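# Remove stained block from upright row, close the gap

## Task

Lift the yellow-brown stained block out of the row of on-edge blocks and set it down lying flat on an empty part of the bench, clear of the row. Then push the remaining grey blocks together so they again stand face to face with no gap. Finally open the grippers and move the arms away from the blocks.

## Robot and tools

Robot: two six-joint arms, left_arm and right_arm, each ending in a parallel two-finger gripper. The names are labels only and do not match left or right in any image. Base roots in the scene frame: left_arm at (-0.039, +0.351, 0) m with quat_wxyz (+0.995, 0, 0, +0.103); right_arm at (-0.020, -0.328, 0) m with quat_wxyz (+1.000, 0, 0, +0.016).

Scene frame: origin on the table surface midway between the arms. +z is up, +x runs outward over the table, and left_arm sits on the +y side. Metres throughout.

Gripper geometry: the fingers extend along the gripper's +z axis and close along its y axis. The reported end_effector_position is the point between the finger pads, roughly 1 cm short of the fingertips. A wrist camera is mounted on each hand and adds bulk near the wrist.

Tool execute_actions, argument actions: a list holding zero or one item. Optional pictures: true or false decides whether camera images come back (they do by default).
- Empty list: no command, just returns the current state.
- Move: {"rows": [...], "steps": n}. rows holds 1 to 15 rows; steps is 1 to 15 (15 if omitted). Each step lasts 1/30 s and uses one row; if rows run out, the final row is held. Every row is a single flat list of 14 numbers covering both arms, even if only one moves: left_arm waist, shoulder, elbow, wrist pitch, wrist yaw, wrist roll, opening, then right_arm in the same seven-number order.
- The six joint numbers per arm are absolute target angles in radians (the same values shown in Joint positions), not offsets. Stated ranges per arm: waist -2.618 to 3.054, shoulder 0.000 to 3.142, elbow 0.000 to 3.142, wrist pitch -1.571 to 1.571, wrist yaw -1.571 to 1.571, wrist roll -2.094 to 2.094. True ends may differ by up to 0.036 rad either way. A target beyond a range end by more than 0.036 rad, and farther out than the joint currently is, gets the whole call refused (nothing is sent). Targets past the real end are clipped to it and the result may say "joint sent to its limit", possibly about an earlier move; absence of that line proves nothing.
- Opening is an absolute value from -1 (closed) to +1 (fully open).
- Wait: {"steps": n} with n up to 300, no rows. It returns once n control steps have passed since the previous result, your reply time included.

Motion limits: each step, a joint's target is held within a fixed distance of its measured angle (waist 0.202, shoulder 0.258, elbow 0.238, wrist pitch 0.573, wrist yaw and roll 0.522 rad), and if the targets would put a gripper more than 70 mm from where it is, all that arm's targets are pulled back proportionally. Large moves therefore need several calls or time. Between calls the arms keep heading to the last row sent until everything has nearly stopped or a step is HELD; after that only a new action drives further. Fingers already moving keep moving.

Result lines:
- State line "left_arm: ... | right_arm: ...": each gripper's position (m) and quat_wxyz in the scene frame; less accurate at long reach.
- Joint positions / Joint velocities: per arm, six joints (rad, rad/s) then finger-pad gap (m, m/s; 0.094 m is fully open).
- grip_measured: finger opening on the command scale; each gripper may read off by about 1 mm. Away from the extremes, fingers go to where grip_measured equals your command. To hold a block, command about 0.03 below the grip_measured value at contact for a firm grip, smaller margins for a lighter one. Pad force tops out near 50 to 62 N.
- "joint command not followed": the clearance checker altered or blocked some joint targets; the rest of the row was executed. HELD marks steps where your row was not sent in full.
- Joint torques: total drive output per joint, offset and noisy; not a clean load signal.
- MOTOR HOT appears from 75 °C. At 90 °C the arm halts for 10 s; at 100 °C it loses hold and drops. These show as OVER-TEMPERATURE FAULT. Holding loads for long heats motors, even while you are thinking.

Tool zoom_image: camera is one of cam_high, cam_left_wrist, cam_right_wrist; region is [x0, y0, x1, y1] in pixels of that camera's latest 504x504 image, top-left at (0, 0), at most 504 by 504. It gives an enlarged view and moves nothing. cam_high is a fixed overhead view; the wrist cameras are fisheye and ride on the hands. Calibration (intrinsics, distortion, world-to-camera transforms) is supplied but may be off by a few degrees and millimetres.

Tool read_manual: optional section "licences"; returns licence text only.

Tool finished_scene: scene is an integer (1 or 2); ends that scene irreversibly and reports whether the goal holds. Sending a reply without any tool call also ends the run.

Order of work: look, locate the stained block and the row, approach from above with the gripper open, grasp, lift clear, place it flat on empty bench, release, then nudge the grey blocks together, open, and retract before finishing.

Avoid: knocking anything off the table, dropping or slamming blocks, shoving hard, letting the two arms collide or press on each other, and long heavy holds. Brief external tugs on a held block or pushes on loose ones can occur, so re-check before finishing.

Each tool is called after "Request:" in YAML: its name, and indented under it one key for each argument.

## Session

Request:
execute_actions:
  actions: []

Scene clock: 0.00 s of 4800.00 s.
left_arm: end_effector_position=(+0.2039, -0.0062, +0.3329) grip_measured=+1.000 end_effector_quat_wxyz=(+0.419, +0.774, +0.469, -0.075) | right_arm: end_effector_position=(+0.0961, -0.0781, +0.3146) grip_measured=+1.000 end_effector_quat_wxyz=(+0.134, -0.363, +0.857, +0.342)
Joint positions: left_arm=[-1.078  1.571  1.783 -0.93   0.254  1.065  0.094] | right_arm=[ 0.786  1.205  1.545 -1.324 -0.501  0.171  0.094]
Joint velocities: left_arm=[-0.022 -0.002 -0.022 -0.051 -0.022  0.007  0.   ] | right_arm=[ 0.002  0.017  0.002 -0.051 -0.022 -0.007  0.   ]
Joint torques (N m, as the arm reports them, + toward a larger angle): no reading
camera_calibration (this result's frames):
cam_left_wrist: T_world_to_cam=[[-0.796642, 0.161978, -0.582344, 0.365638], [0.287169, 0.949176, -0.128834, 0.0386724], [0.531879, -0.269866, -0.802669, 0.262338], [0, 0, 0, 1]] pos_world=[0.140645, -0.0251361, 0.42848]
cam_right_wrist: T_world_to_cam=[[0.614741, -0.603997, -0.507229, 0.0423986], [-0.667566, -0.74094, 0.0732331, 0.0129031], [-0.420059, 0.29359, -0.858694, 0.438208], [0, 0, 0, 1]] pos_world=[0.166623, -0.0934842, 0.396848]

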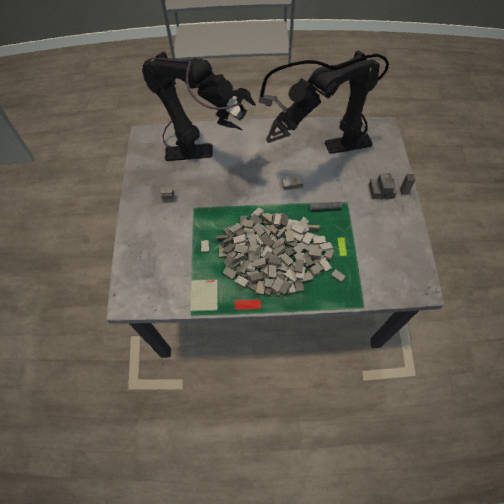

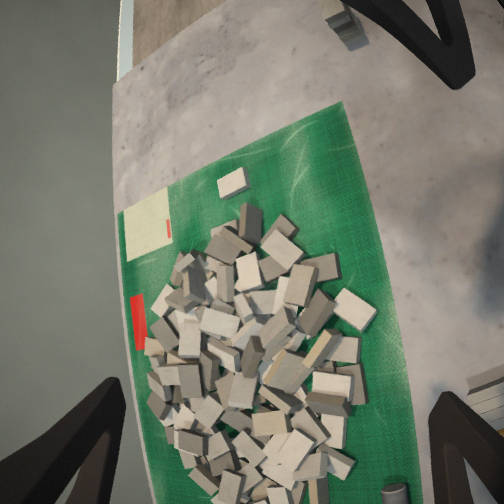

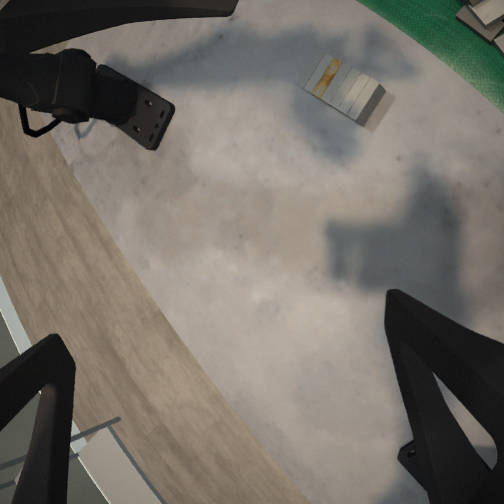

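Request:
zoom_image:
  camera: "cam_right_wrist"
  region: [280, 30, 420, 150]

Request:
zoom_image:
  camera: "cam_high"
  region: [200, 70, 360, 220]

Region (280, 30, 420, 150) of cam_right_wrist's 504x504 image, scaled by 3.600, with more detail than that image has; it fills the top 432 rows of this view, and the rest is white.

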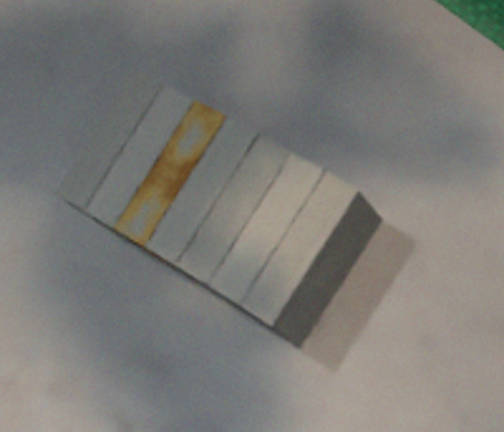

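Region (200, 70, 360, 220) of cam_high's 504x504 image, scaled by 3.150, with more detail than that image has; it fills the top 472 rows of this view, and the rest is white.

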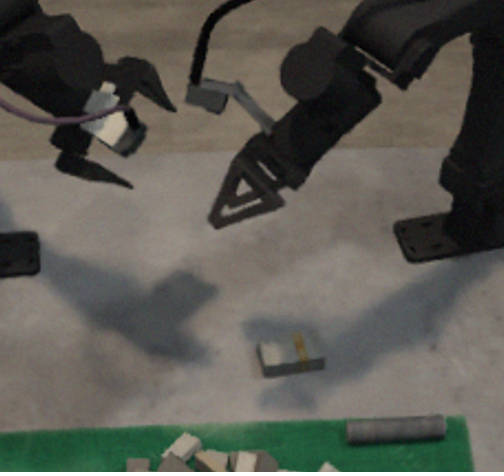

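Request:
execute_actions:
  actions:
    - {"rows": [[-1.078,1.571,1.783,-0.95,0.254,1.065,1, 0.775,1.19,1.53,-1.32,-0.47,0.165,1],[-1.078,1.571,1.78,-0.97,0.245,1.065,1, 0.755,1.17,1.51,-1.31,-0.43,0.155,1],[-1.078,1.571,1.77,-0.995,0.235,1.065,1, 0.72,1.15,1.485,-1.3,-0.39,0.145,1],[-1.078,1.571,1.76,-1.02,0.22,1.065,1, 0.67,1.13,1.455,-1.28,-0.345,0.13,1],[-1.08,1.575,1.745,-1.05,0.205,1.065,1, 0.61,1.115,1.42,-1.26,-0.30,0.115,1],[-1.082,1.58,1.73,-1.08,0.19,1.06,1, 0.545,1.105,1.385,-1.235,-0.255,0.1,1],[-1.084,1.585,1.715,-1.105,0.175,1.04,1, 0.475,1.1,1.35,-1.21,-0.21,0.085,1],[-1.087,1.59,1.70,-1.13,0.16,1.01,1, 0.405,1.1,1.315,-1.18,-0.17,0.07,1],[-1.09,1.597,1.682,-1.15,0.145,0.96,1, 0.335,1.1,1.28,-1.15,-0.13,0.055,1],[-1.093,1.604,1.664,-1.168,0.13,0.90,1, 0.265,1.1,1.245,-1.12,-0.095,0.04,1],[-1.097,1.612,1.646,-1.183,0.115,0.83,1, 0.2,1.1,1.21,-1.09,-0.065,0.03,1],[-1.1,1.62,1.628,-1.195,0.1,0.75,1, 0.14,1.1,1.18,-1.06,-0.04,0.02,1],[-1.104,1.628,1.61,-1.205,0.087,0.66,1, 0.09,1.1,1.15,-1.04,-0.02,0.01,1],[-1.107,1.636,1.59,-1.213,0.074,0.56,1, 0.05,1.1,1.125,-1.02,-0.01,0.005,1],[-1.11,1.644,1.57,-1.22,0.062,0.45,1, 0.02,1.1,1.11,-1.005,0,0,1]], "steps": 15}
  pictures: false

Request:
execute_actions:
  actions:
    - {"rows": [[-1.114,1.652,1.55,-1.224,0.05,0.33,1, 0.0,1.1,1.1,-1.0,0,0,1],[-1.117,1.66,1.53,-1.226,0.04,0.2,1, 0.0,1.1,1.1,-1.0,0,0,1],[-1.12,1.668,1.51,-1.226,0.03,0.07,1, 0.0,1.1,1.1,-1.0,0,0,1],[-1.123,1.676,1.49,-1.226,0.02,-0.06,1, 0.0,1.1,1.1,-1.0,0,0,1],[-1.126,1.684,1.47,-1.226,0.012,-0.19,1, 0.0,1.1,1.1,-1.0,0,0,1],[-1.129,1.692,1.451,-1.226,0.005,-0.32,1, 0.0,1.1,1.1,-1.0,0,0,1],[-1.132,1.70,1.433,-1.226,0.0,-0.45,1, 0.0,1.1,1.1,-1.0,0,0,1],[-1.134,1.707,1.416,-1.226,-0.004,-0.575,1, 0.0,1.1,1.1,-1.0,0,0,1],[-1.136,1.714,1.40,-1.226,-0.007,-0.695,1, 0.0,1.1,1.1,-1.0,0,0,1],[-1.138,1.72,1.386,-1.226,-0.008,-0.805,1, 0.0,1.1,1.1,-1.0,0,0,1],[-1.139,1.725,1.375,-1.226,-0.008,-0.90,1, 0.0,1.1,1.1,-1.0,0,0,1],[-1.14,1.729,1.366,-1.226,-0.008,-0.98,1, 0.0,1.1,1.1,-1.0,0,0,1],[-1.14,1.731,1.36,-1.226,-0.008,-1.045,1, 0.0,1.1,1.1,-1.0,0,0,1],[-1.14,1.732,1.356,-1.226,-0.008,-1.09,1, 0.0,1.1,1.1,-1.0,0,0,1],[-1.14,1.732,1.355,-1.226,-0.008,-1.11,1, 0.0,1.1,1.1,-1.0,0,0,1]], "steps": 15}
  pictures: false

Request:
execute_actions:
  actions:
    - {"steps": 20}

Scene clock: 44.80 s of 4800.00 s.
left_arm: end_effector_position=(+0.1842, +0.0451, +0.2163) grip_measured=+1.000 end_effector_quat_wxyz=(+0.205, +0.725, +0.654, -0.070) | right_arm: end_effector_position=(+0.2421, -0.2779, +0.2079) grip_measured=+1.000 end_effector_quat_wxyz=(+0.246, -0.047, +0.966, +0.070)
Joint positions: left_arm=[-1.095  1.617  1.615 -1.148  0.116  0.762  0.094] | right_arm=[ 0.086  1.112  1.149 -1.099 -0.103  0.048  0.094]
Joint velocities: left_arm=[-0.105  0.3   -0.593 -0.403 -0.418 -2.059  0.   ] | right_arm=[-1.209  0.007 -0.769  0.52   0.74  -0.212  0.   ]
Joint torques (N m, as the arm reports them, + toward a larger angle): left_arm=[-0.87 -5.25  5.95  1.04  0.07 -0.01] | right_arm=[ 0.89 -3.28  6.31  1.17 -0.13 -0.08]
Steps of this call (steps 1 to 90: nothing new was sent; then 41.30 s passed at rest; steps 91 to 105: all 15 steps of this action). Readings (joint positions):
91: left_arm=[-1.078 1.571 1.783 -0.930 0.254 1.065] | right_arm=[0.786 1.205 1.545 -1.324 -0.498 0.171]
92: left_arm=[-1.078 1.571 1.783 -0.933 0.252 1.065] | right_arm=[0.782 1.203 1.541 -1.321 -0.491 0.170]
94: left_arm=[-1.078 1.571 1.783 -0.951 0.244 1.065] | right_arm=[0.743 1.183 1.507 -1.308 -0.461 0.161]
98: left_arm=[-1.078 1.571 1.745 -1.012 0.208 1.056] | right_arm=[0.524 1.122 1.385 -1.260 -0.340 0.125]
105: the state above

Scene clock: 45.30 s of 4800.00 s.
left_arm: end_effector_position=(+0.1466, +0.1037, +0.1002) grip_measured=+1.000 end_effector_quat_wxyz=(-0.007, +0.115, +0.993, +0.000) | right_arm: end_effector_position=(+0.2561, -0.3144, +0.1992) grip_measured=+1.000 end_effector_quat_wxyz=(+0.266, -0.015, +0.964, +0.014)
Joint positions: left_arm=[-1.131  1.729  1.367 -1.218  0.009 -0.694  0.094] | right_arm=[ 0.005  1.112  1.1   -1.02  -0.016  0.009  0.094]
Joint velocities: left_arm=[ 0.012  0.061 -0.149 -0.022 -0.066 -2.762  0.   ] | right_arm=[-0.002 -0.017  0.007  0.125 -0.022  0.037  0.   ]
Joint torques (N m, as the arm reports them, + toward a larger angle): left_arm=[-0.88 -6.31  6.07  0.47 -0.18  0.07] | right_arm=[-0.43 -3.45  5.79  1.21  0.13 -0.1 ]
Steps of this call (steps 1 to 15: all 15 steps of this action). Readings (joint positions):
1: left_arm=[-1.099 1.627 1.595 -1.160 0.104 0.682] | right_arm=[0.049 1.112 1.126 -1.085 -0.081 0.040]
2: left_arm=[-1.102 1.638 1.574 -1.171 0.092 0.593] | right_arm=[0.024 1.112 1.111 -1.075 -0.062 0.034]
4: left_arm=[-1.109 1.657 1.532 -1.187 0.069 0.397] | right_arm=[0.006 1.112 1.100 -1.062 -0.039 0.025]
8: left_arm=[-1.121 1.690 1.454 -1.205 0.033 -0.001] | right_arm=[0.005 1.112 1.100 -1.034 -0.023 0.015]
15: the state above

Scene clock: 45.97 s of 4800.00 s.
left_arm: end_effector_position=(+0.1459, +0.1056, +0.0984) grip_measured=+1.000 end_effector_quat_wxyz=(-0.007, -0.088, +0.996, +0.006) | right_arm: end_effector_position=(+0.2567, -0.3147, +0.1995) grip_measured=+1.000 end_effector_quat_wxyz=(+0.268, -0.016, +0.963, +0.013)
Joint positions: left_arm=[-1.131  1.731  1.362 -1.22   0.006 -1.099  0.094] | right_arm=[ 0.005  1.112  1.1   -1.017 -0.014  0.007  0.094]
Joint velocities: left_arm=[-0.007 -0.012 -0.007  0.007 -0.051 -0.022  0.   ] | right_arm=[-0.017 -0.012  0.007 -0.022 -0.007  0.007  0.   ]
Joint torques (N m, as the arm reports them, + toward a larger angle): left_arm=[-0.84 -6.28  5.67  0.38 -0.17 -0.11] | right_arm=[-0.45 -3.47  5.73  1.23  0.14 -0.07]
Steps of this call (steps 1 to 20: the robot went on to your last target). Readings (joint positions):
1: left_arm=[-1.131 1.730 1.363 -1.219 0.009 -0.776] | right_arm=[0.005 1.112 1.100 -1.019 -0.015 0.009]
2: left_arm=[-1.131 1.731 1.362 -1.220 0.007 -0.843] | right_arm=[0.005 1.112 1.100 -1.018 -0.015 0.008]
4: left_arm=[-1.131 1.731 1.362 -1.220 0.007 -0.938] | right_arm=[0.005 1.112 1.100 -1.018 -0.015 0.008]
8: left_arm=[-1.131 1.731 1.362 -1.220 0.006 -1.037] | right_arm=[0.005 1.112 1.100 -1.017 -0.014 0.007]
20: the state above
camera_calibration (this result's frames):
cam_left_wrist: T_world_to_cam=[[0.206902, -0.97718, -0.0480762, 0.0861162], [-0.822498, -0.20034, 0.532316, 0.137211], [-0.5298, -0.0705948, -0.845179, 0.273144], [0, 0, 0, 1]] pos_world=[0.23975, 0.130923, 0.161956]
cam_right_wrist: T_world_to_cam=[[-0.102562, -0.994008, -0.0377986, -0.289938], [-0.993891, 0.100845, 0.0448512, 0.307572], [-0.0407707, 0.0421678, -0.998278, 0.327671], [0, 0, 0, 1]] pos_world=[0.289316, -0.333035, 0.302352]

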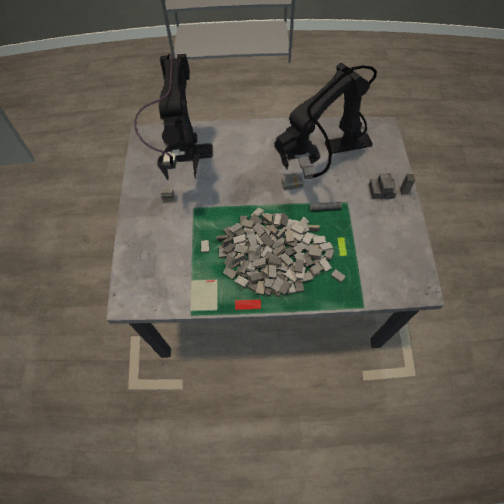

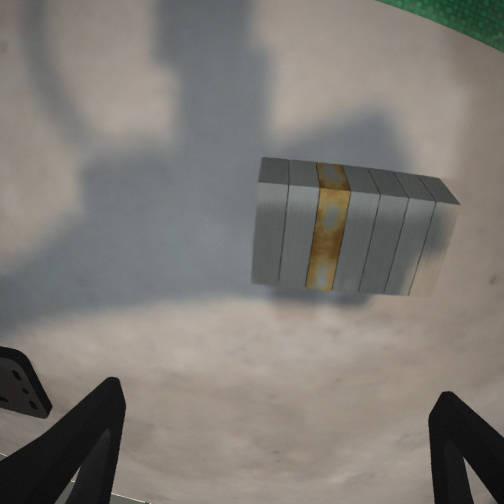

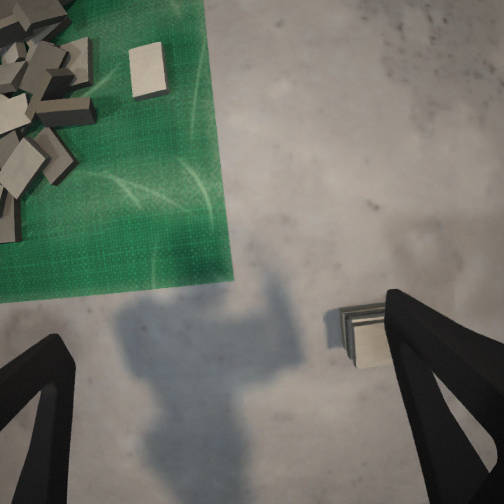

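Request:
zoom_image:
  camera: "cam_left_wrist"
  region: [240, 140, 480, 310]

Region (240, 140, 480, 310) of cam_left_wrist's 504x504 image, scaled by 2.100, with more detail than that image has; it fills the top 357 rows of this view, and the rest is white.

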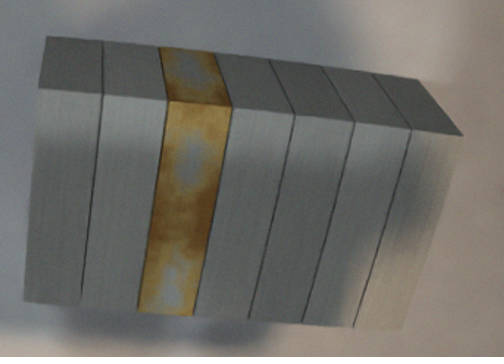

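Request:
execute_actions:
  actions:
    - {"rows": [[-1.125,1.733,1.352,-1.21,-0.008,-1.09,1, 0.0,1.1,1.1,-1.0,0,0,1],[-1.11,1.735,1.348,-1.2,-0.008,-1.07,0.99, 0.0,1.1,1.1,-1.0,0,0,1],[-1.093,1.738,1.343,-1.188,-0.008,-1.05,0.98, 0.0,1.1,1.1,-1.0,0,0,1],[-1.074,1.741,1.337,-1.175,-0.008,-1.028,0.97, 0.0,1.1,1.1,-1.0,0,0,1],[-1.054,1.744,1.33,-1.162,-0.008,-1.005,0.96, 0.0,1.1,1.1,-1.0,0,0,1],[-1.034,1.747,1.323,-1.148,-0.008,-0.982,0.95, 0.0,1.1,1.1,-1.0,0,0,1],[-1.014,1.751,1.315,-1.134,-0.008,-0.96,0.94, 0.0,1.1,1.1,-1.0,0,0,1],[-0.994,1.755,1.307,-1.12,-0.008,-0.938,0.93, 0.0,1.1,1.1,-1.0,0,0,1],[-0.975,1.759,1.298,-1.106,-0.008,-0.918,0.92, 0.0,1.1,1.1,-1.0,0,0,1],[-0.958,1.763,1.289,-1.092,-0.008,-0.9,0.91, 0.0,1.1,1.1,-1.0,0,0,1],[-0.944,1.767,1.28,-1.078,-0.008,-0.886,0.9, 0.0,1.1,1.1,-1.0,0,0,1],[-0.933,1.771,1.271,-1.064,-0.008,-0.876,0.89, 0.0,1.1,1.1,-1.0,0,0,1],[-0.925,1.775,1.262,-1.05,-0.008,-0.87,0.88, 0.0,1.1,1.1,-1.0,0,0,1],[-0.921,1.779,1.253,-1.036,-0.008,-0.867,0.87, 0.0,1.1,1.1,-1.0,0,0,1],[-0.92,1.783,1.244,-1.022,-0.008,-0.866,0.86, 0.0,1.1,1.1,-1.0,0,0,1]], "steps": 15}
  pictures: false

Request:
execute_actions:
  actions:
    - {"rows": [[-0.92,1.787,1.235,-1.008,-0.008,-0.866,0.85, 0.0,1.1,1.1,-1.0,0,0,1],[-0.92,1.791,1.226,-0.994,-0.008,-0.866,0.84, 0.0,1.1,1.1,-1.0,0,0,1],[-0.92,1.795,1.217,-0.98,-0.008,-0.866,0.83, 0.0,1.1,1.1,-1.0,0,0,1],[-0.92,1.799,1.208,-0.966,-0.008,-0.866,0.83, 0.0,1.1,1.1,-1.0,0,0,1],[-0.92,1.803,1.199,-0.952,-0.008,-0.866,0.83, 0.0,1.1,1.1,-1.0,0,0,1],[-0.92,1.807,1.19,-0.939,-0.008,-0.866,0.83, 0.0,1.1,1.1,-1.0,0,0,1],[-0.92,1.811,1.181,-0.928,-0.008,-0.866,0.83, 0.0,1.1,1.1,-1.0,0,0,1],[-0.92,1.814,1.173,-0.919,-0.008,-0.866,0.83, 0.0,1.1,1.1,-1.0,0,0,1],[-0.92,1.817,1.166,-0.913,-0.008,-0.866,0.83, 0.0,1.1,1.1,-1.0,0,0,1],[-0.92,1.82,1.16,-0.91,-0.008,-0.866,0.83, 0.0,1.1,1.1,-1.0,0,0,1],[-0.92,1.822,1.155,-0.909,-0.008,-0.866,0.83, 0.0,1.1,1.1,-1.0,0,0,1],[-0.92,1.823,1.152,-0.909,-0.008,-0.866,0.83, 0.0,1.1,1.1,-1.0,0,0,1]], "steps": 15}
  pictures: false

Request:
execute_actions:
  actions:
    - {"steps": 10}

Scene clock: 84.43 s of 4800.00 s.
left_arm: end_effector_position=(+0.1960, +0.1459, +0.0654) grip_measured=+0.866 end_effector_quat_wxyz=(-0.005, -0.096, +0.995, +0.005) | right_arm: end_effector_position=(+0.2568, -0.3147, +0.1996) grip_measured=+1.000 end_effector_quat_wxyz=(+0.268, -0.016, +0.963, +0.013)
Joint positions: left_arm=[-0.926  1.767  1.272 -1.088  0.001 -0.912  0.088] | right_arm=[ 0.005  1.112  1.1   -1.016 -0.014  0.007  0.094]
Joint velocities: left_arm=[ 0.144  0.139 -0.286  0.418 -0.066  0.256 -0.008] | right_arm=[ 0.007  0.007  0.002 -0.037 -0.125 -0.037  0.   ]
Joint torques (N m, as the arm reports them, + toward a larger angle): left_arm=[-0.37 -6.16  5.12  0.52 -0.08  0.08] | right_arm=[-0.42 -3.5   5.74  1.22  0.14 -0.07]
Steps of this call (steps 1 to 30: the robot went on to your last target; steps 31 to 90: nothing new was sent; then 34.97 s passed at rest; steps 91 to 105: all 15 steps of this action). Readings (joint positions):
91: left_arm=[-1.131 1.731 1.362 -1.220 0.006 -1.103] | right_arm=[0.005 1.112 1.100 -1.017 -0.014 0.007]
92: left_arm=[-1.130 1.731 1.362 -1.219 0.006 -1.098] | right_arm=[0.005 1.112 1.100 -1.016 -0.014 0.007]
94: left_arm=[-1.118 1.731 1.360 -1.212 0.006 -1.080] | right_arm=[0.005 1.112 1.100 -1.016 -0.014 0.007]
98: left_arm=[-1.043 1.732 1.336 -1.174 0.006 -1.018] | right_arm=[0.005 1.112 1.100 -1.016 -0.014 0.007]
105: the state above

Scene clock: 84.93 s of 4800.00 s.
left_arm: end_effector_position=(+0.1952, +0.1488, +0.0247) grip_measured=+0.832 end_effector_quat_wxyz=(-0.008, -0.079, +0.997, +0.008) | right_arm: end_effector_position=(+0.2568, -0.3148, +0.1996) grip_measured=+1.000 end_effector_quat_wxyz=(+0.268, -0.016, +0.963, +0.012)
Joint positions: left_arm=[-0.922  1.817  1.163 -0.938 -0.    -0.873  0.086] | right_arm=[ 0.005  1.112  1.1   -1.016 -0.013  0.007  0.094]
Joint velocities: left_arm=[ 0.012  0.002 -0.032  0.007 -0.037  0.022  0.   ] | right_arm=[-0.007  0.007 -0.017  0.007 -0.022 -0.125  0.   ]
Joint torques (N m, as the arm reports them, + toward a larger angle): left_arm=[-0.02 -6.49  5.29  0.6  -0.07 -0.02] | right_arm=[-0.43 -3.51  5.73  1.23  0.13 -0.07]
Steps of this call (steps 1 to 15: all 15 steps of this action). Readings (joint positions):
1: left_arm=[-0.923 1.772 1.262 -1.076 0.000 -0.904] | right_arm=[0.005 1.112 1.100 -1.016 -0.014 0.007]
2: left_arm=[-0.922 1.776 1.253 -1.063 -0.000 -0.898] | right_arm=[0.005 1.112 1.100 -1.016 -0.013 0.007]
4: left_arm=[-0.922 1.783 1.235 -1.036 -0.000 -0.888] | right_arm=[0.005 1.112 1.100 -1.016 -0.013 0.007]
8: left_arm=[-0.922 1.798 1.200 -0.983 -0.000 -0.878] | right_arm=[0.005 1.112 1.100 -1.016 -0.013 0.007]
15: the state above

Scene clock: 85.27 s of 4800.00 s.
left_arm: end_effector_position=(+0.1977, +0.1465, +0.0246) grip_measured=+0.832 end_effector_quat_wxyz=(-0.003, -0.078, +0.997, +0.003) | right_arm: end_effector_position=(+0.2568, -0.3148, +0.1996) grip_measured=+1.000 end_effector_quat_wxyz=(+0.268, -0.016, +0.963, +0.012)
Joint positions: left_arm=[-0.922  1.817  1.162 -0.924 -0.    -0.872  0.086] | right_arm=[ 0.005  1.112  1.1   -1.016 -0.013  0.007  0.094]
Joint velocities: left_arm=[-0.007 -0.017 -0.002  0.037  0.051  0.037  0.   ] | right_arm=[-0.012  0.012 -0.017 -0.037 -0.037 -0.007  0.   ]
Joint torques (N m, as the arm reports them, + toward a larger angle): left_arm=[ 0.13 -6.46  4.94  0.6  -0.09  0.  ] | right_arm=[-0.41 -3.5   5.77  1.24  0.13 -0.07]
Steps of this call (steps 1 to 10: the robot went on to your last target). Readings (joint positions):
1: left_arm=[-0.922 1.817 1.162 -0.936 -0.000 -0.873] | right_arm=[0.005 1.112 1.100 -1.016 -0.013 0.007]
2: left_arm=[-0.922 1.817 1.162 -0.934 -0.000 -0.873] | right_arm=[0.005 1.112 1.100 -1.016 -0.013 0.007]
4: left_arm=[-0.922 1.817 1.162 -0.929 -0.000 -0.872] | right_arm=[0.005 1.112 1.100 -1.016 -0.013 0.007]
8: left_arm=[-0.922 1.817 1.162 -0.925 -0.000 -0.872] | right_arm=[0.005 1.112 1.100 -1.016 -0.013 0.007]
10: the state above
camera_calibration (this result's frames):
cam_left_wrist: T_world_to_cam=[[0.189347, -0.981091, -0.0401053, 0.115655], [-0.831249, -0.181901, 0.525297, 0.226551], [-0.522659, -0.066126, -0.849973, 0.239164], [0, 0, 0, 1]] pos_world=[0.291423, 0.170493, 0.0889153]
cam_right_wrist: T_world_to_cam=[[-0.102418, -0.994041, -0.0373341, -0.290132], [-0.993922, 0.100738, 0.0443968, 0.307725], [-0.0403713, 0.0416542, -0.998316, 0.327468], [0, 0, 0, 1]] pos_world=[0.28936, -0.333043, 0.302423]

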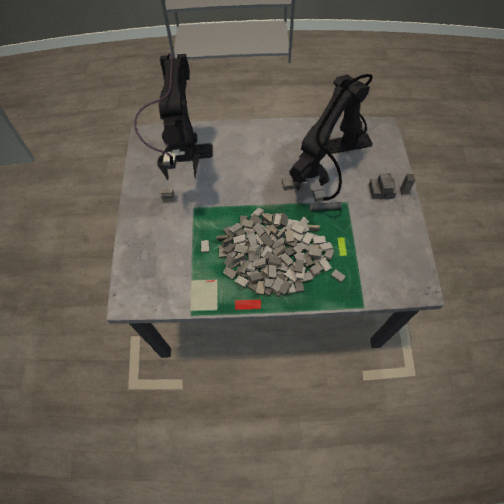

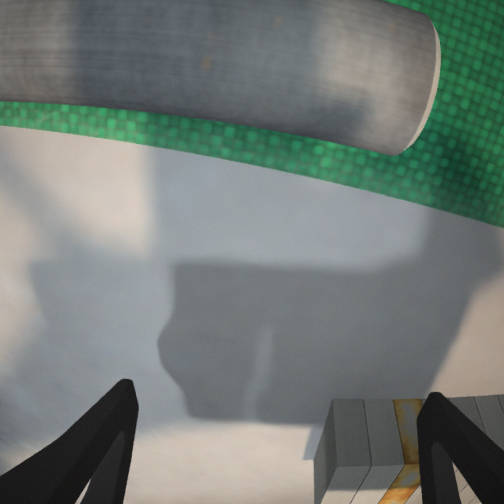

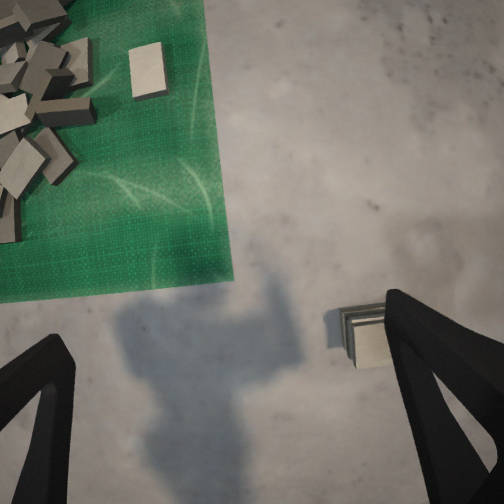

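Request:
zoom_image:
  camera: "cam_left_wrist"
  region: [300, 370, 504, 504]

Request:
execute_actions:
  actions: []
  pictures: false

Region (300, 370, 504, 504) of cam_left_wrist's 504x504 image, scaled by 2.471, with more detail than that image has; it fills the top 331 rows of this view, and the rest is white.

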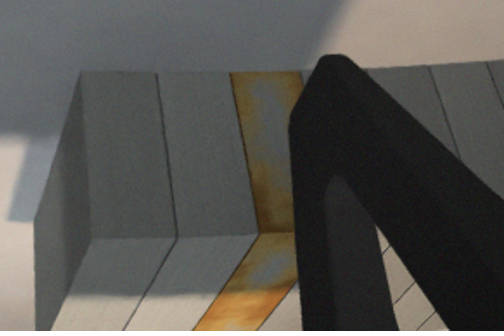

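Scene clock: 86.77 s of 4800.00 s.
left_arm: end_effector_position=(+0.1979, +0.1464, +0.0246) grip_measured=+0.832 end_effector_quat_wxyz=(-0.002, -0.078, +0.997, +0.003) | right_arm: end_effector_position=(+0.2568, -0.3148, +0.1996) grip_measured=+1.000 end_effector_quat_wxyz=(+0.268, -0.016, +0.963, +0.012)
Joint positions: left_arm=[-0.922  1.817  1.162 -0.923 -0.    -0.872  0.086] | right_arm=[ 0.005  1.112  1.1   -1.016 -0.013  0.007  0.094]
Joint velocities: left_arm=[ 0.002 -0.007 -0.007 -0.022 -0.007  0.007 -0.001] | right_arm=[-0.002  0.002  0.012 -0.037 -0.007  0.007  0.   ]
Joint torques (N m, as the arm reports them, + toward a larger angle): left_arm=[ 0.14 -6.25  5.05  0.55 -0.12  0.02] | right_arm=[-0.43 -3.5   5.75  1.23  0.14 -0.07]
Steps of this call (steps 1 to 30: the robot went on to your last target; steps 31 to 45: nothing new was sent). Readings (joint positions):
1: left_arm=[-0.922 1.817 1.162 -0.924 -0.000 -0.872] | right_arm=[0.005 1.112 1.100 -1.016 -0.013 0.007]
2: left_arm=[-0.922 1.817 1.162 -0.923 -0.000 -0.872] | right_arm=[0.005 1.112 1.100 -1.016 -0.013 0.007]
4: left_arm=[-0.922 1.817 1.162 -0.923 -0.000 -0.872] | right_arm=[0.005 1.112 1.100 -1.016 -0.013 0.007]
8: left_arm=[-0.922 1.817 1.162 -0.923 -0.000 -0.872] | right_arm=[0.005 1.112 1.100 -1.016 -0.013 0.007]
45: the state above
All arms were judged still, so your last target was given up. Only a new action makes them travel on or press farther. Fingers that are still opening or closing keep moving.

Request:
execute_actions:
  actions:
    - {"rows": [[-0.927,1.82,1.152,-0.912,-0.008,-0.877,0.845, 0.0,1.1,1.1,-1.0,0,0,1],[-0.932,1.817,1.152,-0.915,-0.008,-0.882,0.845, 0.0,1.1,1.1,-1.0,0,0,1],[-0.937,1.814,1.152,-0.918,-0.008,-0.887,0.845, 0.0,1.1,1.1,-1.0,0,0,1],[-0.941,1.811,1.152,-0.92,-0.008,-0.891,0.82, 0.0,1.1,1.1,-1.0,0,0,1],[-0.9445,1.808,1.152,-0.92,-0.008,-0.8945,0.786, 0.0,1.1,1.1,-1.0,0,0,1],[-0.948,1.805,1.152,-0.92,-0.008,-0.898,0.752, 0.0,1.1,1.1,-1.0,0,0,1],[-0.9515,1.802,1.152,-0.92,-0.008,-0.9015,0.722, 0.0,1.1,1.1,-1.0,0,0,1],[-0.955,1.8,1.152,-0.92,-0.008,-0.905,0.693, 0.0,1.1,1.1,-1.0,0,0,1],[-0.9585,1.8,1.152,-0.92,-0.008,-0.9085,0.663, 0.0,1.1,1.1,-1.0,0,0,1],[-0.962,1.8,1.152,-0.92,-0.008,-0.912,0.634, 0.0,1.1,1.1,-1.0,0,0,1],[-0.9655,1.8,1.152,-0.92,-0.008,-0.9155,0.604, 0.0,1.1,1.1,-1.0,0,0,1],[-0.969,1.8,1.152,-0.92,-0.008,-0.919,0.575, 0.0,1.1,1.1,-1.0,0,0,1],[-0.972,1.8,1.152,-0.92,-0.008,-0.922,0.549, 0.0,1.1,1.1,-1.0,0,0,1],[-0.975,1.8,1.152,-0.92,-0.008,-0.925,0.524, 0.0,1.1,1.1,-1.0,0,0,1],[-0.978,1.8,1.152,-0.92,-0.008,-0.928,0.475, 0.0,1.1,1.1,-1.0,0,0,1]], "steps": 15}
  pictures: false

Request:
execute_actions:
  actions:
    - {"steps": 8}

Request:
zoom_image:
  camera: "cam_left_wrist"
  region: [260, 340, 504, 504]

Scene clock: 110.83 s of 4800.00 s.
left_arm: end_effector_position=(+0.1894, +0.1368, +0.0246) grip_measured=+0.497 end_effector_quat_wxyz=(-0.002, -0.077, +0.997, +0.003) | right_arm: end_effector_position=(+0.2568, -0.3148, +0.1996) grip_measured=+1.000 end_effector_quat_wxyz=(+0.268, -0.016, +0.963, +0.012)
Joint positions: left_arm=[-0.963  1.817  1.162 -0.923 -0.    -0.91   0.07 ] | right_arm=[ 0.005  1.112  1.1   -1.016 -0.013  0.007  0.094]
Joint velocities: left_arm=[-0.076  0.002 -0.002  0.022 -0.007 -0.066 -0.041] | right_arm=[-0.007  0.022 -0.012  0.037 -0.022  0.037  0.   ]
Joint torques (N m, as the arm reports them, + toward a larger angle): left_arm=[-0.99 -8.12  5.01  0.48 -0.11 -0.07] | right_arm=[-0.4  -3.52  5.79  1.24  0.14 -0.06]
Steps of this call (steps 1 to 90: nothing new was sent; then 20.57 s passed at rest; steps 91 to 105: all 15 steps of this action). Readings (joint positions):
91: left_arm=[-0.922 1.817 1.162 -0.923 -0.000 -0.872] | right_arm=[0.005 1.112 1.100 -1.016 -0.013 0.007]
92: left_arm=[-0.922 1.817 1.162 -0.923 -0.000 -0.872] | right_arm=[0.005 1.112 1.100 -1.016 -0.013 0.007]
94: left_arm=[-0.924 1.817 1.162 -0.923 -0.000 -0.876] | right_arm=[0.005 1.112 1.100 -1.016 -0.013 0.007]
98: left_arm=[-0.939 1.817 1.162 -0.923 -0.000 -0.887] | right_arm=[0.005 1.112 1.100 -1.016 -0.013 0.007]
105: the state above

Scene clock: 111.10 s of 4800.00 s.
left_arm: end_effector_position=(+0.1880, +0.1354, +0.0246) grip_measured=+0.477 end_effector_quat_wxyz=(-0.002, -0.079, +0.997, +0.003) | right_arm: end_effector_position=(+0.2568, -0.3148, +0.1996) grip_measured=+1.000 end_effector_quat_wxyz=(+0.268, -0.016, +0.963, +0.012)
Joint positions: left_arm=[-0.969  1.817  1.162 -0.923 -0.001 -0.92   0.069] | right_arm=[ 0.005  1.112  1.1   -1.016 -0.013  0.007  0.094]
Joint velocities: left_arm=[-0.002 -0.012 -0.007  0.022  0.037  0.007 -0.001] | right_arm=[-0.012  0.007 -0.007 -0.007  0.022  0.007  0.   ]
Joint torques (N m, as the arm reports them, + toward a larger angle): left_arm=[-0.69 -8.25  5.03  0.52 -0.09 -0.02] | right_arm=[-0.45 -3.45  5.74  1.23  0.14 -0.06]
Steps of this call (steps 1 to 8: the robot went on to your last target). Readings (joint positions):
1: left_arm=[-0.965 1.817 1.162 -0.923 -0.000 -0.912] | right_arm=[0.005 1.112 1.100 -1.016 -0.013 0.007]
2: left_arm=[-0.967 1.817 1.162 -0.923 -0.000 -0.915] | right_arm=[0.005 1.112 1.100 -1.016 -0.013 0.007]
4: left_arm=[-0.969 1.817 1.162 -0.923 -0.001 -0.918] | right_arm=[0.005 1.112 1.100 -1.016 -0.013 0.007]
8: the state above
camera_calibration (this result's frames):
cam_left_wrist: T_world_to_cam=[[0.19052, -0.980884, -0.0396132, 0.106307], [-0.831754, -0.182724, 0.52421, 0.216717], [-0.521428, -0.0669241, -0.850667, 0.233262], [0, 0, 0, 1]] pos_world=[0.281631, 0.159485, 0.0890345]
cam_right_wrist: T_world_to_cam=[[-0.102418, -0.994041, -0.0373341, -0.290132], [-0.993922, 0.100738, 0.0443968, 0.307725], [-0.0403713, 0.0416542, -0.998316, 0.327468], [0, 0, 0, 1]] pos_world=[0.28936, -0.333043, 0.302423]

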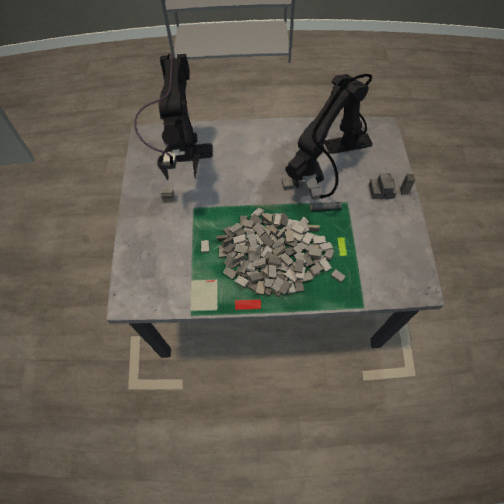

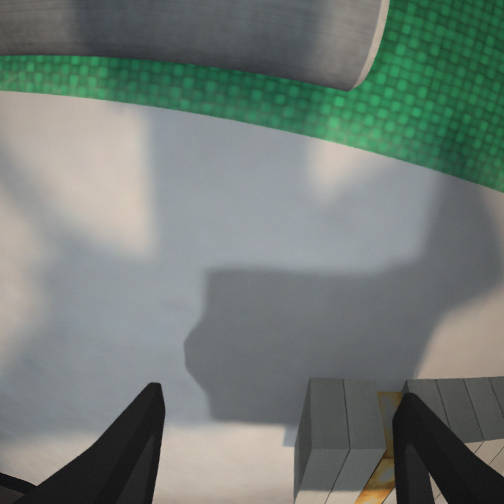

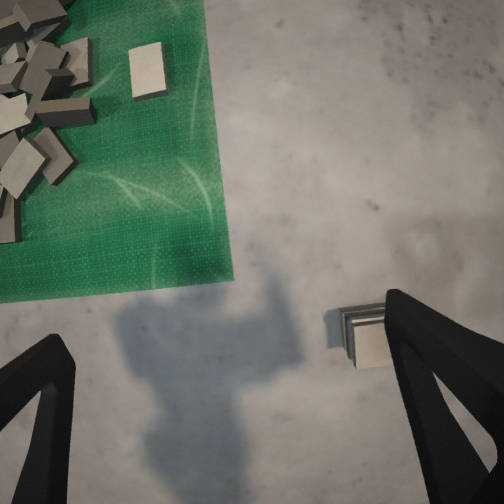

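Region (260, 340, 504, 504) of cam_left_wrist's 504x504 image, scaled by 2.066, with more detail than that image has; it fills the top 339 rows of this view, and the rest is white.

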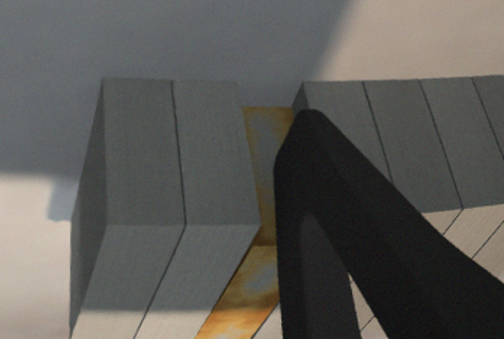

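Request:
execute_actions:
  actions:
    - {"rows": [[-0.983,1.792,1.149,-0.92,-0.008,-0.933,0.42, 0.0,1.1,1.1,-1.0,0,0,1],[-0.988,1.79,1.1475,-0.92,-0.008,-0.938,0.394, 0.0,1.1,1.1,-1.0,0,0,1],[-0.993,1.789,1.146,-0.92,-0.008,-0.943,0.375, 0.0,1.1,1.1,-1.0,0,0,1],[-0.998,1.787,1.1445,-0.92,-0.008,-0.948,0.352, 0.0,1.1,1.1,-1.0,0,0,1],[-1.003,1.786,1.143,-0.92,-0.008,-0.953,0.329, 0.0,1.1,1.1,-1.0,0,0,1],[-1.008,1.785,1.1413,-0.92,-0.008,-0.958,0.305, 0.0,1.1,1.1,-1.0,0,0,1],[-1.013,1.783,1.1396,-0.92,-0.008,-0.963,0.282, 0.0,1.1,1.1,-1.0,0,0,1],[-1.018,1.782,1.138,-0.92,-0.008,-0.968,0.259, 0.0,1.1,1.1,-1.0,0,0,1],[-1.023,1.78,1.1362,-0.92,-0.008,-0.973,0.238, 0.0,1.1,1.1,-1.0,0,0,1],[-1.028,1.779,1.1345,-0.92,-0.008,-0.978,0.218, 0.0,1.1,1.1,-1.0,0,0,1],[-1.033,1.778,1.1328,-0.92,-0.008,-0.983,0.197, 0.0,1.1,1.1,-1.0,0,0,1],[-1.038,1.776,1.131,-0.92,-0.008,-0.988,0.177, 0.0,1.1,1.1,-1.0,0,0,1],[-1.043,1.775,1.1293,-0.92,-0.008,-0.993,0.156, 0.0,1.1,1.1,-1.0,0,0,1],[-1.048,1.773,1.1275,-0.92,-0.008,-0.998,0.135, 0.0,1.1,1.1,-1.0,0,0,1],[-1.053,1.772,1.126,-0.92,-0.008,-1.003,0.095, 0.0,1.1,1.1,-1.0,0,0,1]], "steps": 15}
  pictures: false

Request:
execute_actions:
  actions:
    - {"steps": 8}

Scene clock: 123.47 s of 4800.00 s.
left_arm: end_effector_position=(+0.1708, +0.1247, +0.0245) grip_measured=+0.113 end_effector_quat_wxyz=(-0.001, -0.075, +0.997, +0.004) | right_arm: end_effector_position=(+0.2568, -0.3148, +0.1996) grip_measured=+1.000 end_effector_quat_wxyz=(+0.268, -0.016, +0.963, +0.012)
Joint positions: left_arm=[-1.034  1.803  1.144 -0.92  -0.003 -0.978  0.052] | right_arm=[ 0.005  1.112  1.1   -1.016 -0.013  0.007  0.094]
Joint velocities: left_arm=[-0.144 -0.051 -0.051 -0.051 -0.037 -0.183 -0.032] | right_arm=[-0.002  0.017 -0.007 -0.037 -0.051 -0.022  0.   ]
Joint torques (N m, as the arm reports them, + toward a larger angle): left_arm=[-0.76 -8.98  4.72  0.42 -0.1  -0.05] | right_arm=[-0.44 -3.43  5.76  1.23  0.14 -0.06]
Steps of this call (steps 1 to 30: the robot went on to your last target; steps 31 to 90: nothing new was sent; then 8.87 s passed at rest; steps 91 to 105: all 15 steps of this action). Readings (joint positions):
91: left_arm=[-0.970 1.817 1.162 -0.923 -0.001 -0.923] | right_arm=[0.005 1.112 1.100 -1.016 -0.013 0.007]
92: left_arm=[-0.971 1.817 1.162 -0.923 -0.001 -0.924] | right_arm=[0.005 1.112 1.100 -1.016 -0.013 0.007]
94: left_arm=[-0.976 1.817 1.162 -0.923 -0.001 -0.930] | right_arm=[0.005 1.112 1.100 -1.016 -0.013 0.007]
98: left_arm=[-0.997 1.817 1.162 -0.923 -0.003 -0.945] | right_arm=[0.005 1.112 1.100 -1.016 -0.013 0.007]
105: the state above

Scene clock: 123.73 s of 4800.00 s.
left_arm: end_effector_position=(+0.1678, +0.1231, +0.0245) grip_measured=+0.097 end_effector_quat_wxyz=(-0.002, -0.078, +0.997, +0.005) | right_arm: end_effector_position=(+0.2568, -0.3148, +0.1996) grip_measured=+1.000 end_effector_quat_wxyz=(+0.268, -0.016, +0.963, +0.012)
Joint positions: left_arm=[-1.045  1.801  1.141 -0.92  -0.003 -0.994  0.052] | right_arm=[ 0.005  1.112  1.1   -1.016 -0.013  0.007  0.094]
Joint velocities: left_arm=[-0.002 -0.002 -0.012 -0.066  0.051 -0.022 -0.   ] | right_arm=[ 0.007  0.002  0.007 -0.066 -0.066 -0.051  0.   ]
Joint torques (N m, as the arm reports them, + toward a larger angle): left_arm=[-0.43 -8.99  4.72  0.46 -0.04 -0.07] | right_arm=[-0.43 -3.46  5.74  1.22  0.13 -0.07]
Steps of this call (steps 1 to 8: the robot went on to your last target). Readings (joint positions):
1: left_arm=[-1.039 1.802 1.143 -0.920 -0.003 -0.982] | right_arm=[0.005 1.112 1.100 -1.016 -0.013 0.007]
2: left_arm=[-1.042 1.801 1.142 -0.920 -0.003 -0.985] | right_arm=[0.005 1.112 1.100 -1.016 -0.013 0.007]
4: left_arm=[-1.045 1.801 1.141 -0.920 -0.003 -0.990] | right_arm=[0.005 1.112 1.100 -1.016 -0.013 0.007]
8: the state above
camera_calibration (this result's frames):
cam_left_wrist: T_world_to_cam=[[0.18865, -0.98108, -0.0435119, 0.0985175], [-0.832416, -0.183258, 0.522972, 0.197896], [-0.521052, -0.0624385, -0.851238, 0.221183], [0, 0, 0, 1]] pos_world=[0.261394, 0.14673, 0.0890716]
cam_right_wrist: T_world_to_cam=[[-0.102418, -0.994041, -0.0373341, -0.290132], [-0.993922, 0.100738, 0.0443968, 0.307725], [-0.0403713, 0.0416542, -0.998316, 0.327468], [0, 0, 0, 1]] pos_world=[0.28936, -0.333043, 0.302423]

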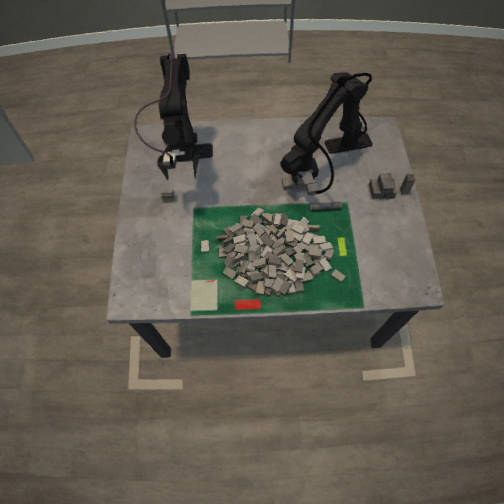

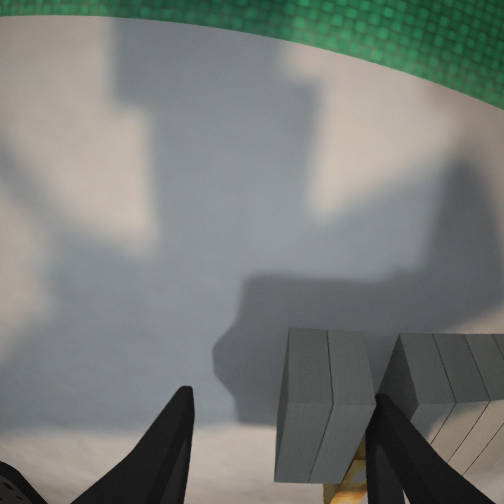

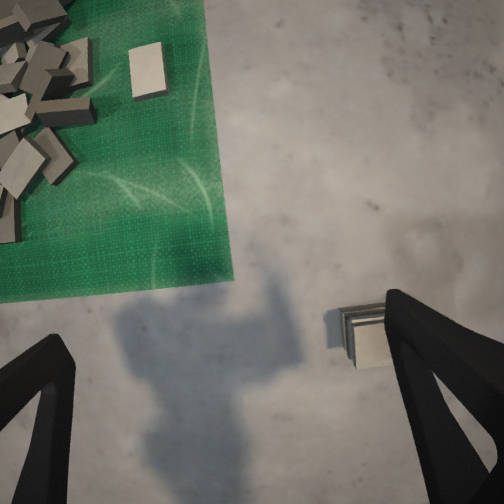

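Request:
execute_actions:
  actions:
    - {"rows": [[-1.058,1.764,1.1164,-0.92,-0.008,-1.008,0.07, 0.0,1.1,1.1,-1.0,0,0,1],[-1.063,1.7626,1.1148,-0.92,-0.008,-1.013,0.065, 0.0,1.1,1.1,-1.0,0,0,1],[-1.068,1.7614,1.1132,-0.92,-0.008,-1.018,0.058, 0.0,1.1,1.1,-1.0,0,0,1],[-1.073,1.7602,1.1116,-0.92,-0.008,-1.023,0.046, 0.0,1.1,1.1,-1.0,0,0,1],[-1.078,1.759,1.11,-0.92,-0.008,-1.028,0.032, 0.0,1.1,1.1,-1.0,0,0,1],[-1.083,1.7578,1.1084,-0.92,-0.008,-1.033,0.016, 0.0,1.1,1.1,-1.0,0,0,1],[-1.088,1.7566,1.1068,-0.92,-0.008,-1.038,0.0, 0.0,1.1,1.1,-1.0,0,0,1],[-1.093,1.7554,1.1052,-0.92,-0.008,-1.043,-0.017, 0.0,1.1,1.1,-1.0,0,0,1],[-1.098,1.7542,1.1036,-0.92,-0.008,-1.048,-0.034, 0.0,1.1,1.1,-1.0,0,0,1],[-1.103,1.753,1.102,-0.92,-0.008,-1.053,-0.051, 0.0,1.1,1.1,-1.0,0,0,1],[-1.108,1.7518,1.1004,-0.92,-0.008,-1.058,-0.067, 0.0,1.1,1.1,-1.0,0,0,1],[-1.113,1.7506,1.0988,-0.92,-0.008,-1.063,-0.083, 0.0,1.1,1.1,-1.0,0,0,1],[-1.118,1.7494,1.0972,-0.92,-0.008,-1.068,-0.099, 0.0,1.1,1.1,-1.0,0,0,1],[-1.123,1.7482,1.0956,-0.92,-0.008,-1.073,-0.114, 0.0,1.1,1.1,-1.0,0,0,1],[-1.128,1.747,1.094,-0.92,-0.008,-1.078,-0.129, 0.0,1.1,1.1,-1.0,0,0,1]], "steps": 15}
  pictures: false

Request:
execute_actions:
  actions:
    - {"rows": [[-1.133,1.7458,1.0924,-0.92,-0.008,-1.083,-0.143, 0.0,1.1,1.1,-1.0,0,0,1],[-1.138,1.7446,1.0908,-0.92,-0.008,-1.088,-0.157, 0.0,1.1,1.1,-1.0,0,0,1],[-1.143,1.7434,1.0892,-0.92,-0.008,-1.093,-0.171, 0.0,1.1,1.1,-1.0,0,0,1],[-1.148,1.7422,1.0876,-0.92,-0.008,-1.098,-0.185, 0.0,1.1,1.1,-1.0,0,0,1],[-1.153,1.741,1.086,-0.92,-0.008,-1.103,-0.198, 0.0,1.1,1.1,-1.0,0,0,1],[-1.158,1.7398,1.0844,-0.92,-0.008,-1.108,-0.211, 0.0,1.1,1.1,-1.0,0,0,1],[-1.163,1.7386,1.0828,-0.92,-0.008,-1.113,-0.223, 0.0,1.1,1.1,-1.0,0,0,1],[-1.168,1.7374,1.0812,-0.92,-0.008,-1.118,-0.235, 0.0,1.1,1.1,-1.0,0,0,1],[-1.173,1.7362,1.0796,-0.92,-0.008,-1.123,-0.247, 0.0,1.1,1.1,-1.0,0,0,1],[-1.178,1.735,1.078,-0.92,-0.008,-1.128,-0.258, 0.0,1.1,1.1,-1.0,0,0,1],[-1.183,1.7338,1.0764,-0.92,-0.008,-1.133,-0.269, 0.0,1.1,1.1,-1.0,0,0,1],[-1.188,1.7326,1.0748,-0.92,-0.008,-1.138,-0.28, 0.0,1.1,1.1,-1.0,0,0,1],[-1.193,1.7314,1.0732,-0.92,-0.008,-1.143,-0.29, 0.0,1.1,1.1,-1.0,0,0,1],[-1.198,1.7302,1.0716,-0.92,-0.008,-1.148,-0.30, 0.0,1.1,1.1,-1.0,0,0,1],[-1.203,1.729,1.07,-0.92,-0.008,-1.153,-0.31, 0.0,1.1,1.1,-1.0,0,0,1]], "steps": 15}
  pictures: false

Request:
execute_actions:
  actions:
    - {"rows": [[-1.208,1.7278,1.0684,-0.92,-0.008,-1.158,-0.319, 0.0,1.1,1.1,-1.0,0,0,1],[-1.213,1.7266,1.0668,-0.92,-0.008,-1.163,-0.328, 0.0,1.1,1.1,-1.0,0,0,1],[-1.218,1.7254,1.0652,-0.92,-0.008,-1.168,-0.336, 0.0,1.1,1.1,-1.0,0,0,1],[-1.223,1.7242,1.0636,-0.92,-0.008,-1.173,-0.344, 0.0,1.1,1.1,-1.0,0,0,1],[-1.228,1.723,1.062,-0.92,-0.008,-1.178,-0.352, 0.0,1.1,1.1,-1.0,0,0,1],[-1.233,1.7218,1.0604,-0.92,-0.008,-1.183,-0.359, 0.0,1.1,1.1,-1.0,0,0,1],[-1.238,1.7206,1.0588,-0.92,-0.008,-1.188,-0.366, 0.0,1.1,1.1,-1.0,0,0,1],[-1.243,1.7194,1.0572,-0.92,-0.008,-1.193,-0.373, 0.0,1.1,1.1,-1.0,0,0,1],[-1.248,1.7182,1.0556,-0.92,-0.008,-1.198,-0.38, 0.0,1.1,1.1,-1.0,0,0,1],[-1.252,1.717,1.054,-0.92,-0.008,-1.202,-0.387, 0.0,1.1,1.1,-1.0,0,0,1],[-1.255,1.717,1.054,-0.92,-0.008,-1.205,-0.397, 0.0,1.1,1.1,-1.0,0,0,1]], "steps": 15}

Scene clock: 148.00 s of 4800.00 s.
left_arm: end_effector_position=(+0.1482, +0.1164, +0.0244) grip_measured=-0.121 end_effector_quat_wxyz=(-0.002, -0.075, +0.997, +0.007) | right_arm: end_effector_position=(+0.2568, -0.3148, +0.1996) grip_measured=+1.000 end_effector_quat_wxyz=(+0.268, -0.016, +0.963, +0.012)
Joint positions: left_arm=[-1.109  1.778  1.112 -0.919 -0.004 -1.053  0.041] | right_arm=[ 0.005  1.112  1.1   -1.016 -0.013  0.007  0.094]
Joint velocities: left_arm=[-0.129 -0.042 -0.037 -0.066  0.007 -0.198 -0.013] | right_arm=[-0.017 -0.002 -0.007  0.007  0.051  0.066  0.   ]
Joint torques (N m, as the arm reports them, + toward a larger angle): left_arm=[-1.05 -8.73  4.63  0.37 -0.11 -0.08] | right_arm=[-0.42 -3.49  5.73  1.24  0.12 -0.07]
Steps of this call (steps 1 to 30: the robot went on to your last target; steps 31 to 90: nothing new was sent; then 20.77 s passed at rest; steps 91 to 105: all 15 steps of this action). Readings (joint positions):
91: left_arm=[-1.045 1.800 1.139 -0.920 -0.003 -0.998] | right_arm=[0.005 1.112 1.100 -1.016 -0.013 0.007]
92: left_arm=[-1.045 1.798 1.137 -0.919 -0.003 -1.000] | right_arm=[0.005 1.112 1.100 -1.016 -0.013 0.007]
94: left_arm=[-1.051 1.793 1.130 -0.919 -0.004 -1.005] | right_arm=[0.005 1.112 1.100 -1.016 -0.013 0.007]
98: left_arm=[-1.073 1.786 1.123 -0.919 -0.004 -1.021] | right_arm=[0.005 1.112 1.100 -1.016 -0.013 0.007]
105: the state above

Scene clock: 148.50 s of 4800.00 s.
left_arm: end_effector_position=(+0.1264, +0.1084, +0.0243) grip_measured=-0.304 end_effector_quat_wxyz=(-0.003, -0.075, +0.997, +0.009) | right_arm: end_effector_position=(+0.2568, -0.3148, +0.1996) grip_measured=+1.000 end_effector_quat_wxyz=(+0.268, -0.016, +0.963, +0.012)
Joint positions: left_arm=[-1.184  1.759  1.089 -0.919 -0.004 -1.127  0.033] | right_arm=[ 0.005  1.112  1.1   -1.016 -0.013  0.007  0.094]
Joint velocities: left_arm=[-0.134 -0.027 -0.051 -0.007 -0.037 -0.154 -0.01 ] | right_arm=[-0.007 -0.012 -0.012  0.022  0.007 -0.11   0.   ]
Joint torques (N m, as the arm reports them, + toward a larger angle): left_arm=[-0.99 -8.22  4.58  0.42 -0.07 -0.01] | right_arm=[-0.44 -3.5   5.77  1.23  0.13 -0.07]
Steps of this call (steps 1 to 15: all 15 steps of this action). Readings (joint positions):
1: left_arm=[-1.114 1.777 1.110 -0.919 -0.004 -1.058] | right_arm=[0.005 1.112 1.100 -1.016 -0.013 0.007]
2: left_arm=[-1.119 1.775 1.109 -0.919 -0.004 -1.062] | right_arm=[0.005 1.112 1.100 -1.016 -0.013 0.007]
4: left_arm=[-1.129 1.773 1.106 -0.919 -0.004 -1.072] | right_arm=[0.005 1.112 1.100 -1.016 -0.013 0.007]
8: left_arm=[-1.149 1.768 1.100 -0.919 -0.004 -1.092] | right_arm=[0.005 1.112 1.100 -1.016 -0.013 0.007]
15: the state above

Scene clock: 149.00 s of 4800.00 s.
left_arm: end_effector_position=(+0.1085, +0.1030, +0.0243) grip_measured=-0.395 end_effector_quat_wxyz=(-0.003, -0.077, +0.997, +0.011) | right_arm: end_effector_position=(+0.2568, -0.3148, +0.1996) grip_measured=+1.000 end_effector_quat_wxyz=(+0.268, -0.016, +0.963, +0.012)
Joint positions: left_arm=[-1.246  1.744  1.07  -0.919 -0.004 -1.192  0.028] | right_arm=[ 0.005  1.112  1.1   -1.016 -0.013  0.007  0.094]
Joint velocities: left_arm=[-0.007 -0.007  0.002 -0.007  0.037 -0.125 -0.   ] | right_arm=[-0.027 -0.012  0.002 -0.037 -0.037 -0.066  0.   ]
Joint torques (N m, as the arm reports them, + toward a larger angle): left_arm=[-0.97 -8.11  4.5   0.45 -0.06 -0.02] | right_arm=[-0.45 -3.46  5.72  1.22  0.13 -0.06]
Steps of this call (steps 1 to 15: all 15 steps of this action). Readings (joint positions):
1: left_arm=[-1.189 1.758 1.087 -0.919 -0.004 -1.132] | right_arm=[0.005 1.112 1.100 -1.016 -0.013 0.007]
2: left_arm=[-1.194 1.757 1.085 -0.919 -0.004 -1.137] | right_arm=[0.005 1.112 1.100 -1.016 -0.013 0.007]
4: left_arm=[-1.203 1.754 1.082 -0.919 -0.004 -1.147] | right_arm=[0.005 1.112 1.100 -1.016 -0.013 0.007]
8: left_arm=[-1.223 1.749 1.076 -0.919 -0.004 -1.167] | right_arm=[0.005 1.112 1.100 -1.016 -0.013 0.007]
15: the state above
camera_calibration (this result's frames):
cam_left_wrist: T_world_to_cam=[[0.18542, -0.98108, -0.0556853, 0.0905746], [-0.830796, -0.186776, 0.524303, 0.145144], [-0.524784, -0.0509534, -0.849709, 0.188064], [0, 0, 0, 1]] pos_world=[0.202484, 0.125553, 0.0887433]
cam_right_wrist: T_world_to_cam=[[-0.102418, -0.994041, -0.0373341, -0.290132], [-0.993922, 0.100738, 0.0443968, 0.307725], [-0.0403713, 0.0416542, -0.998316, 0.327468], [0, 0, 0, 1]] pos_world=[0.28936, -0.333043, 0.302423]

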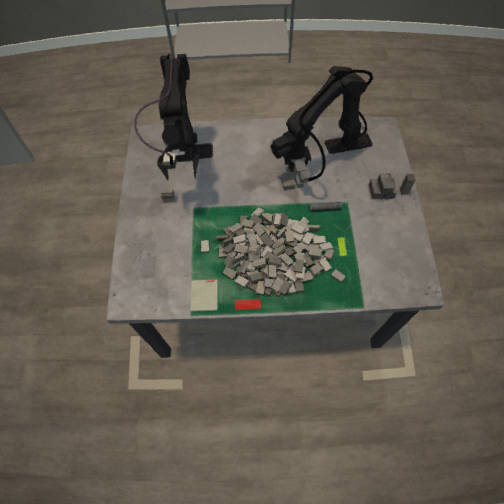

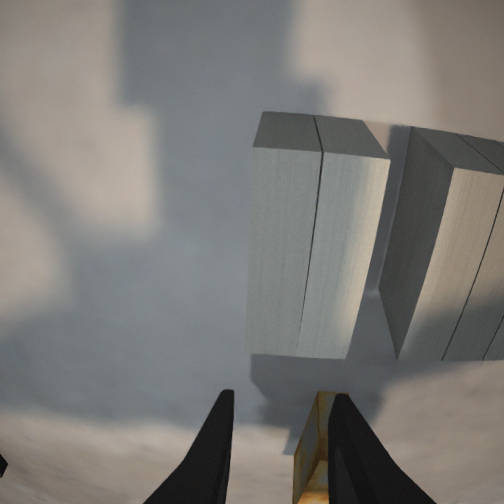

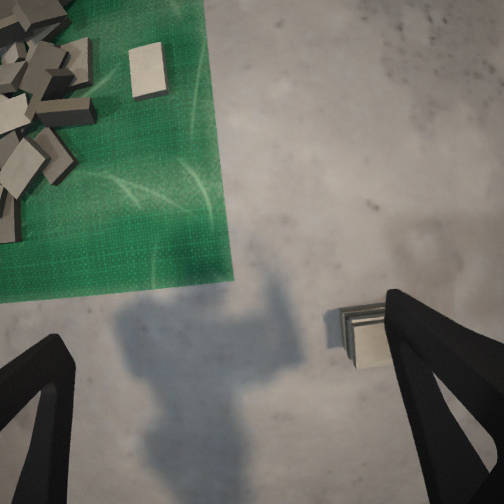

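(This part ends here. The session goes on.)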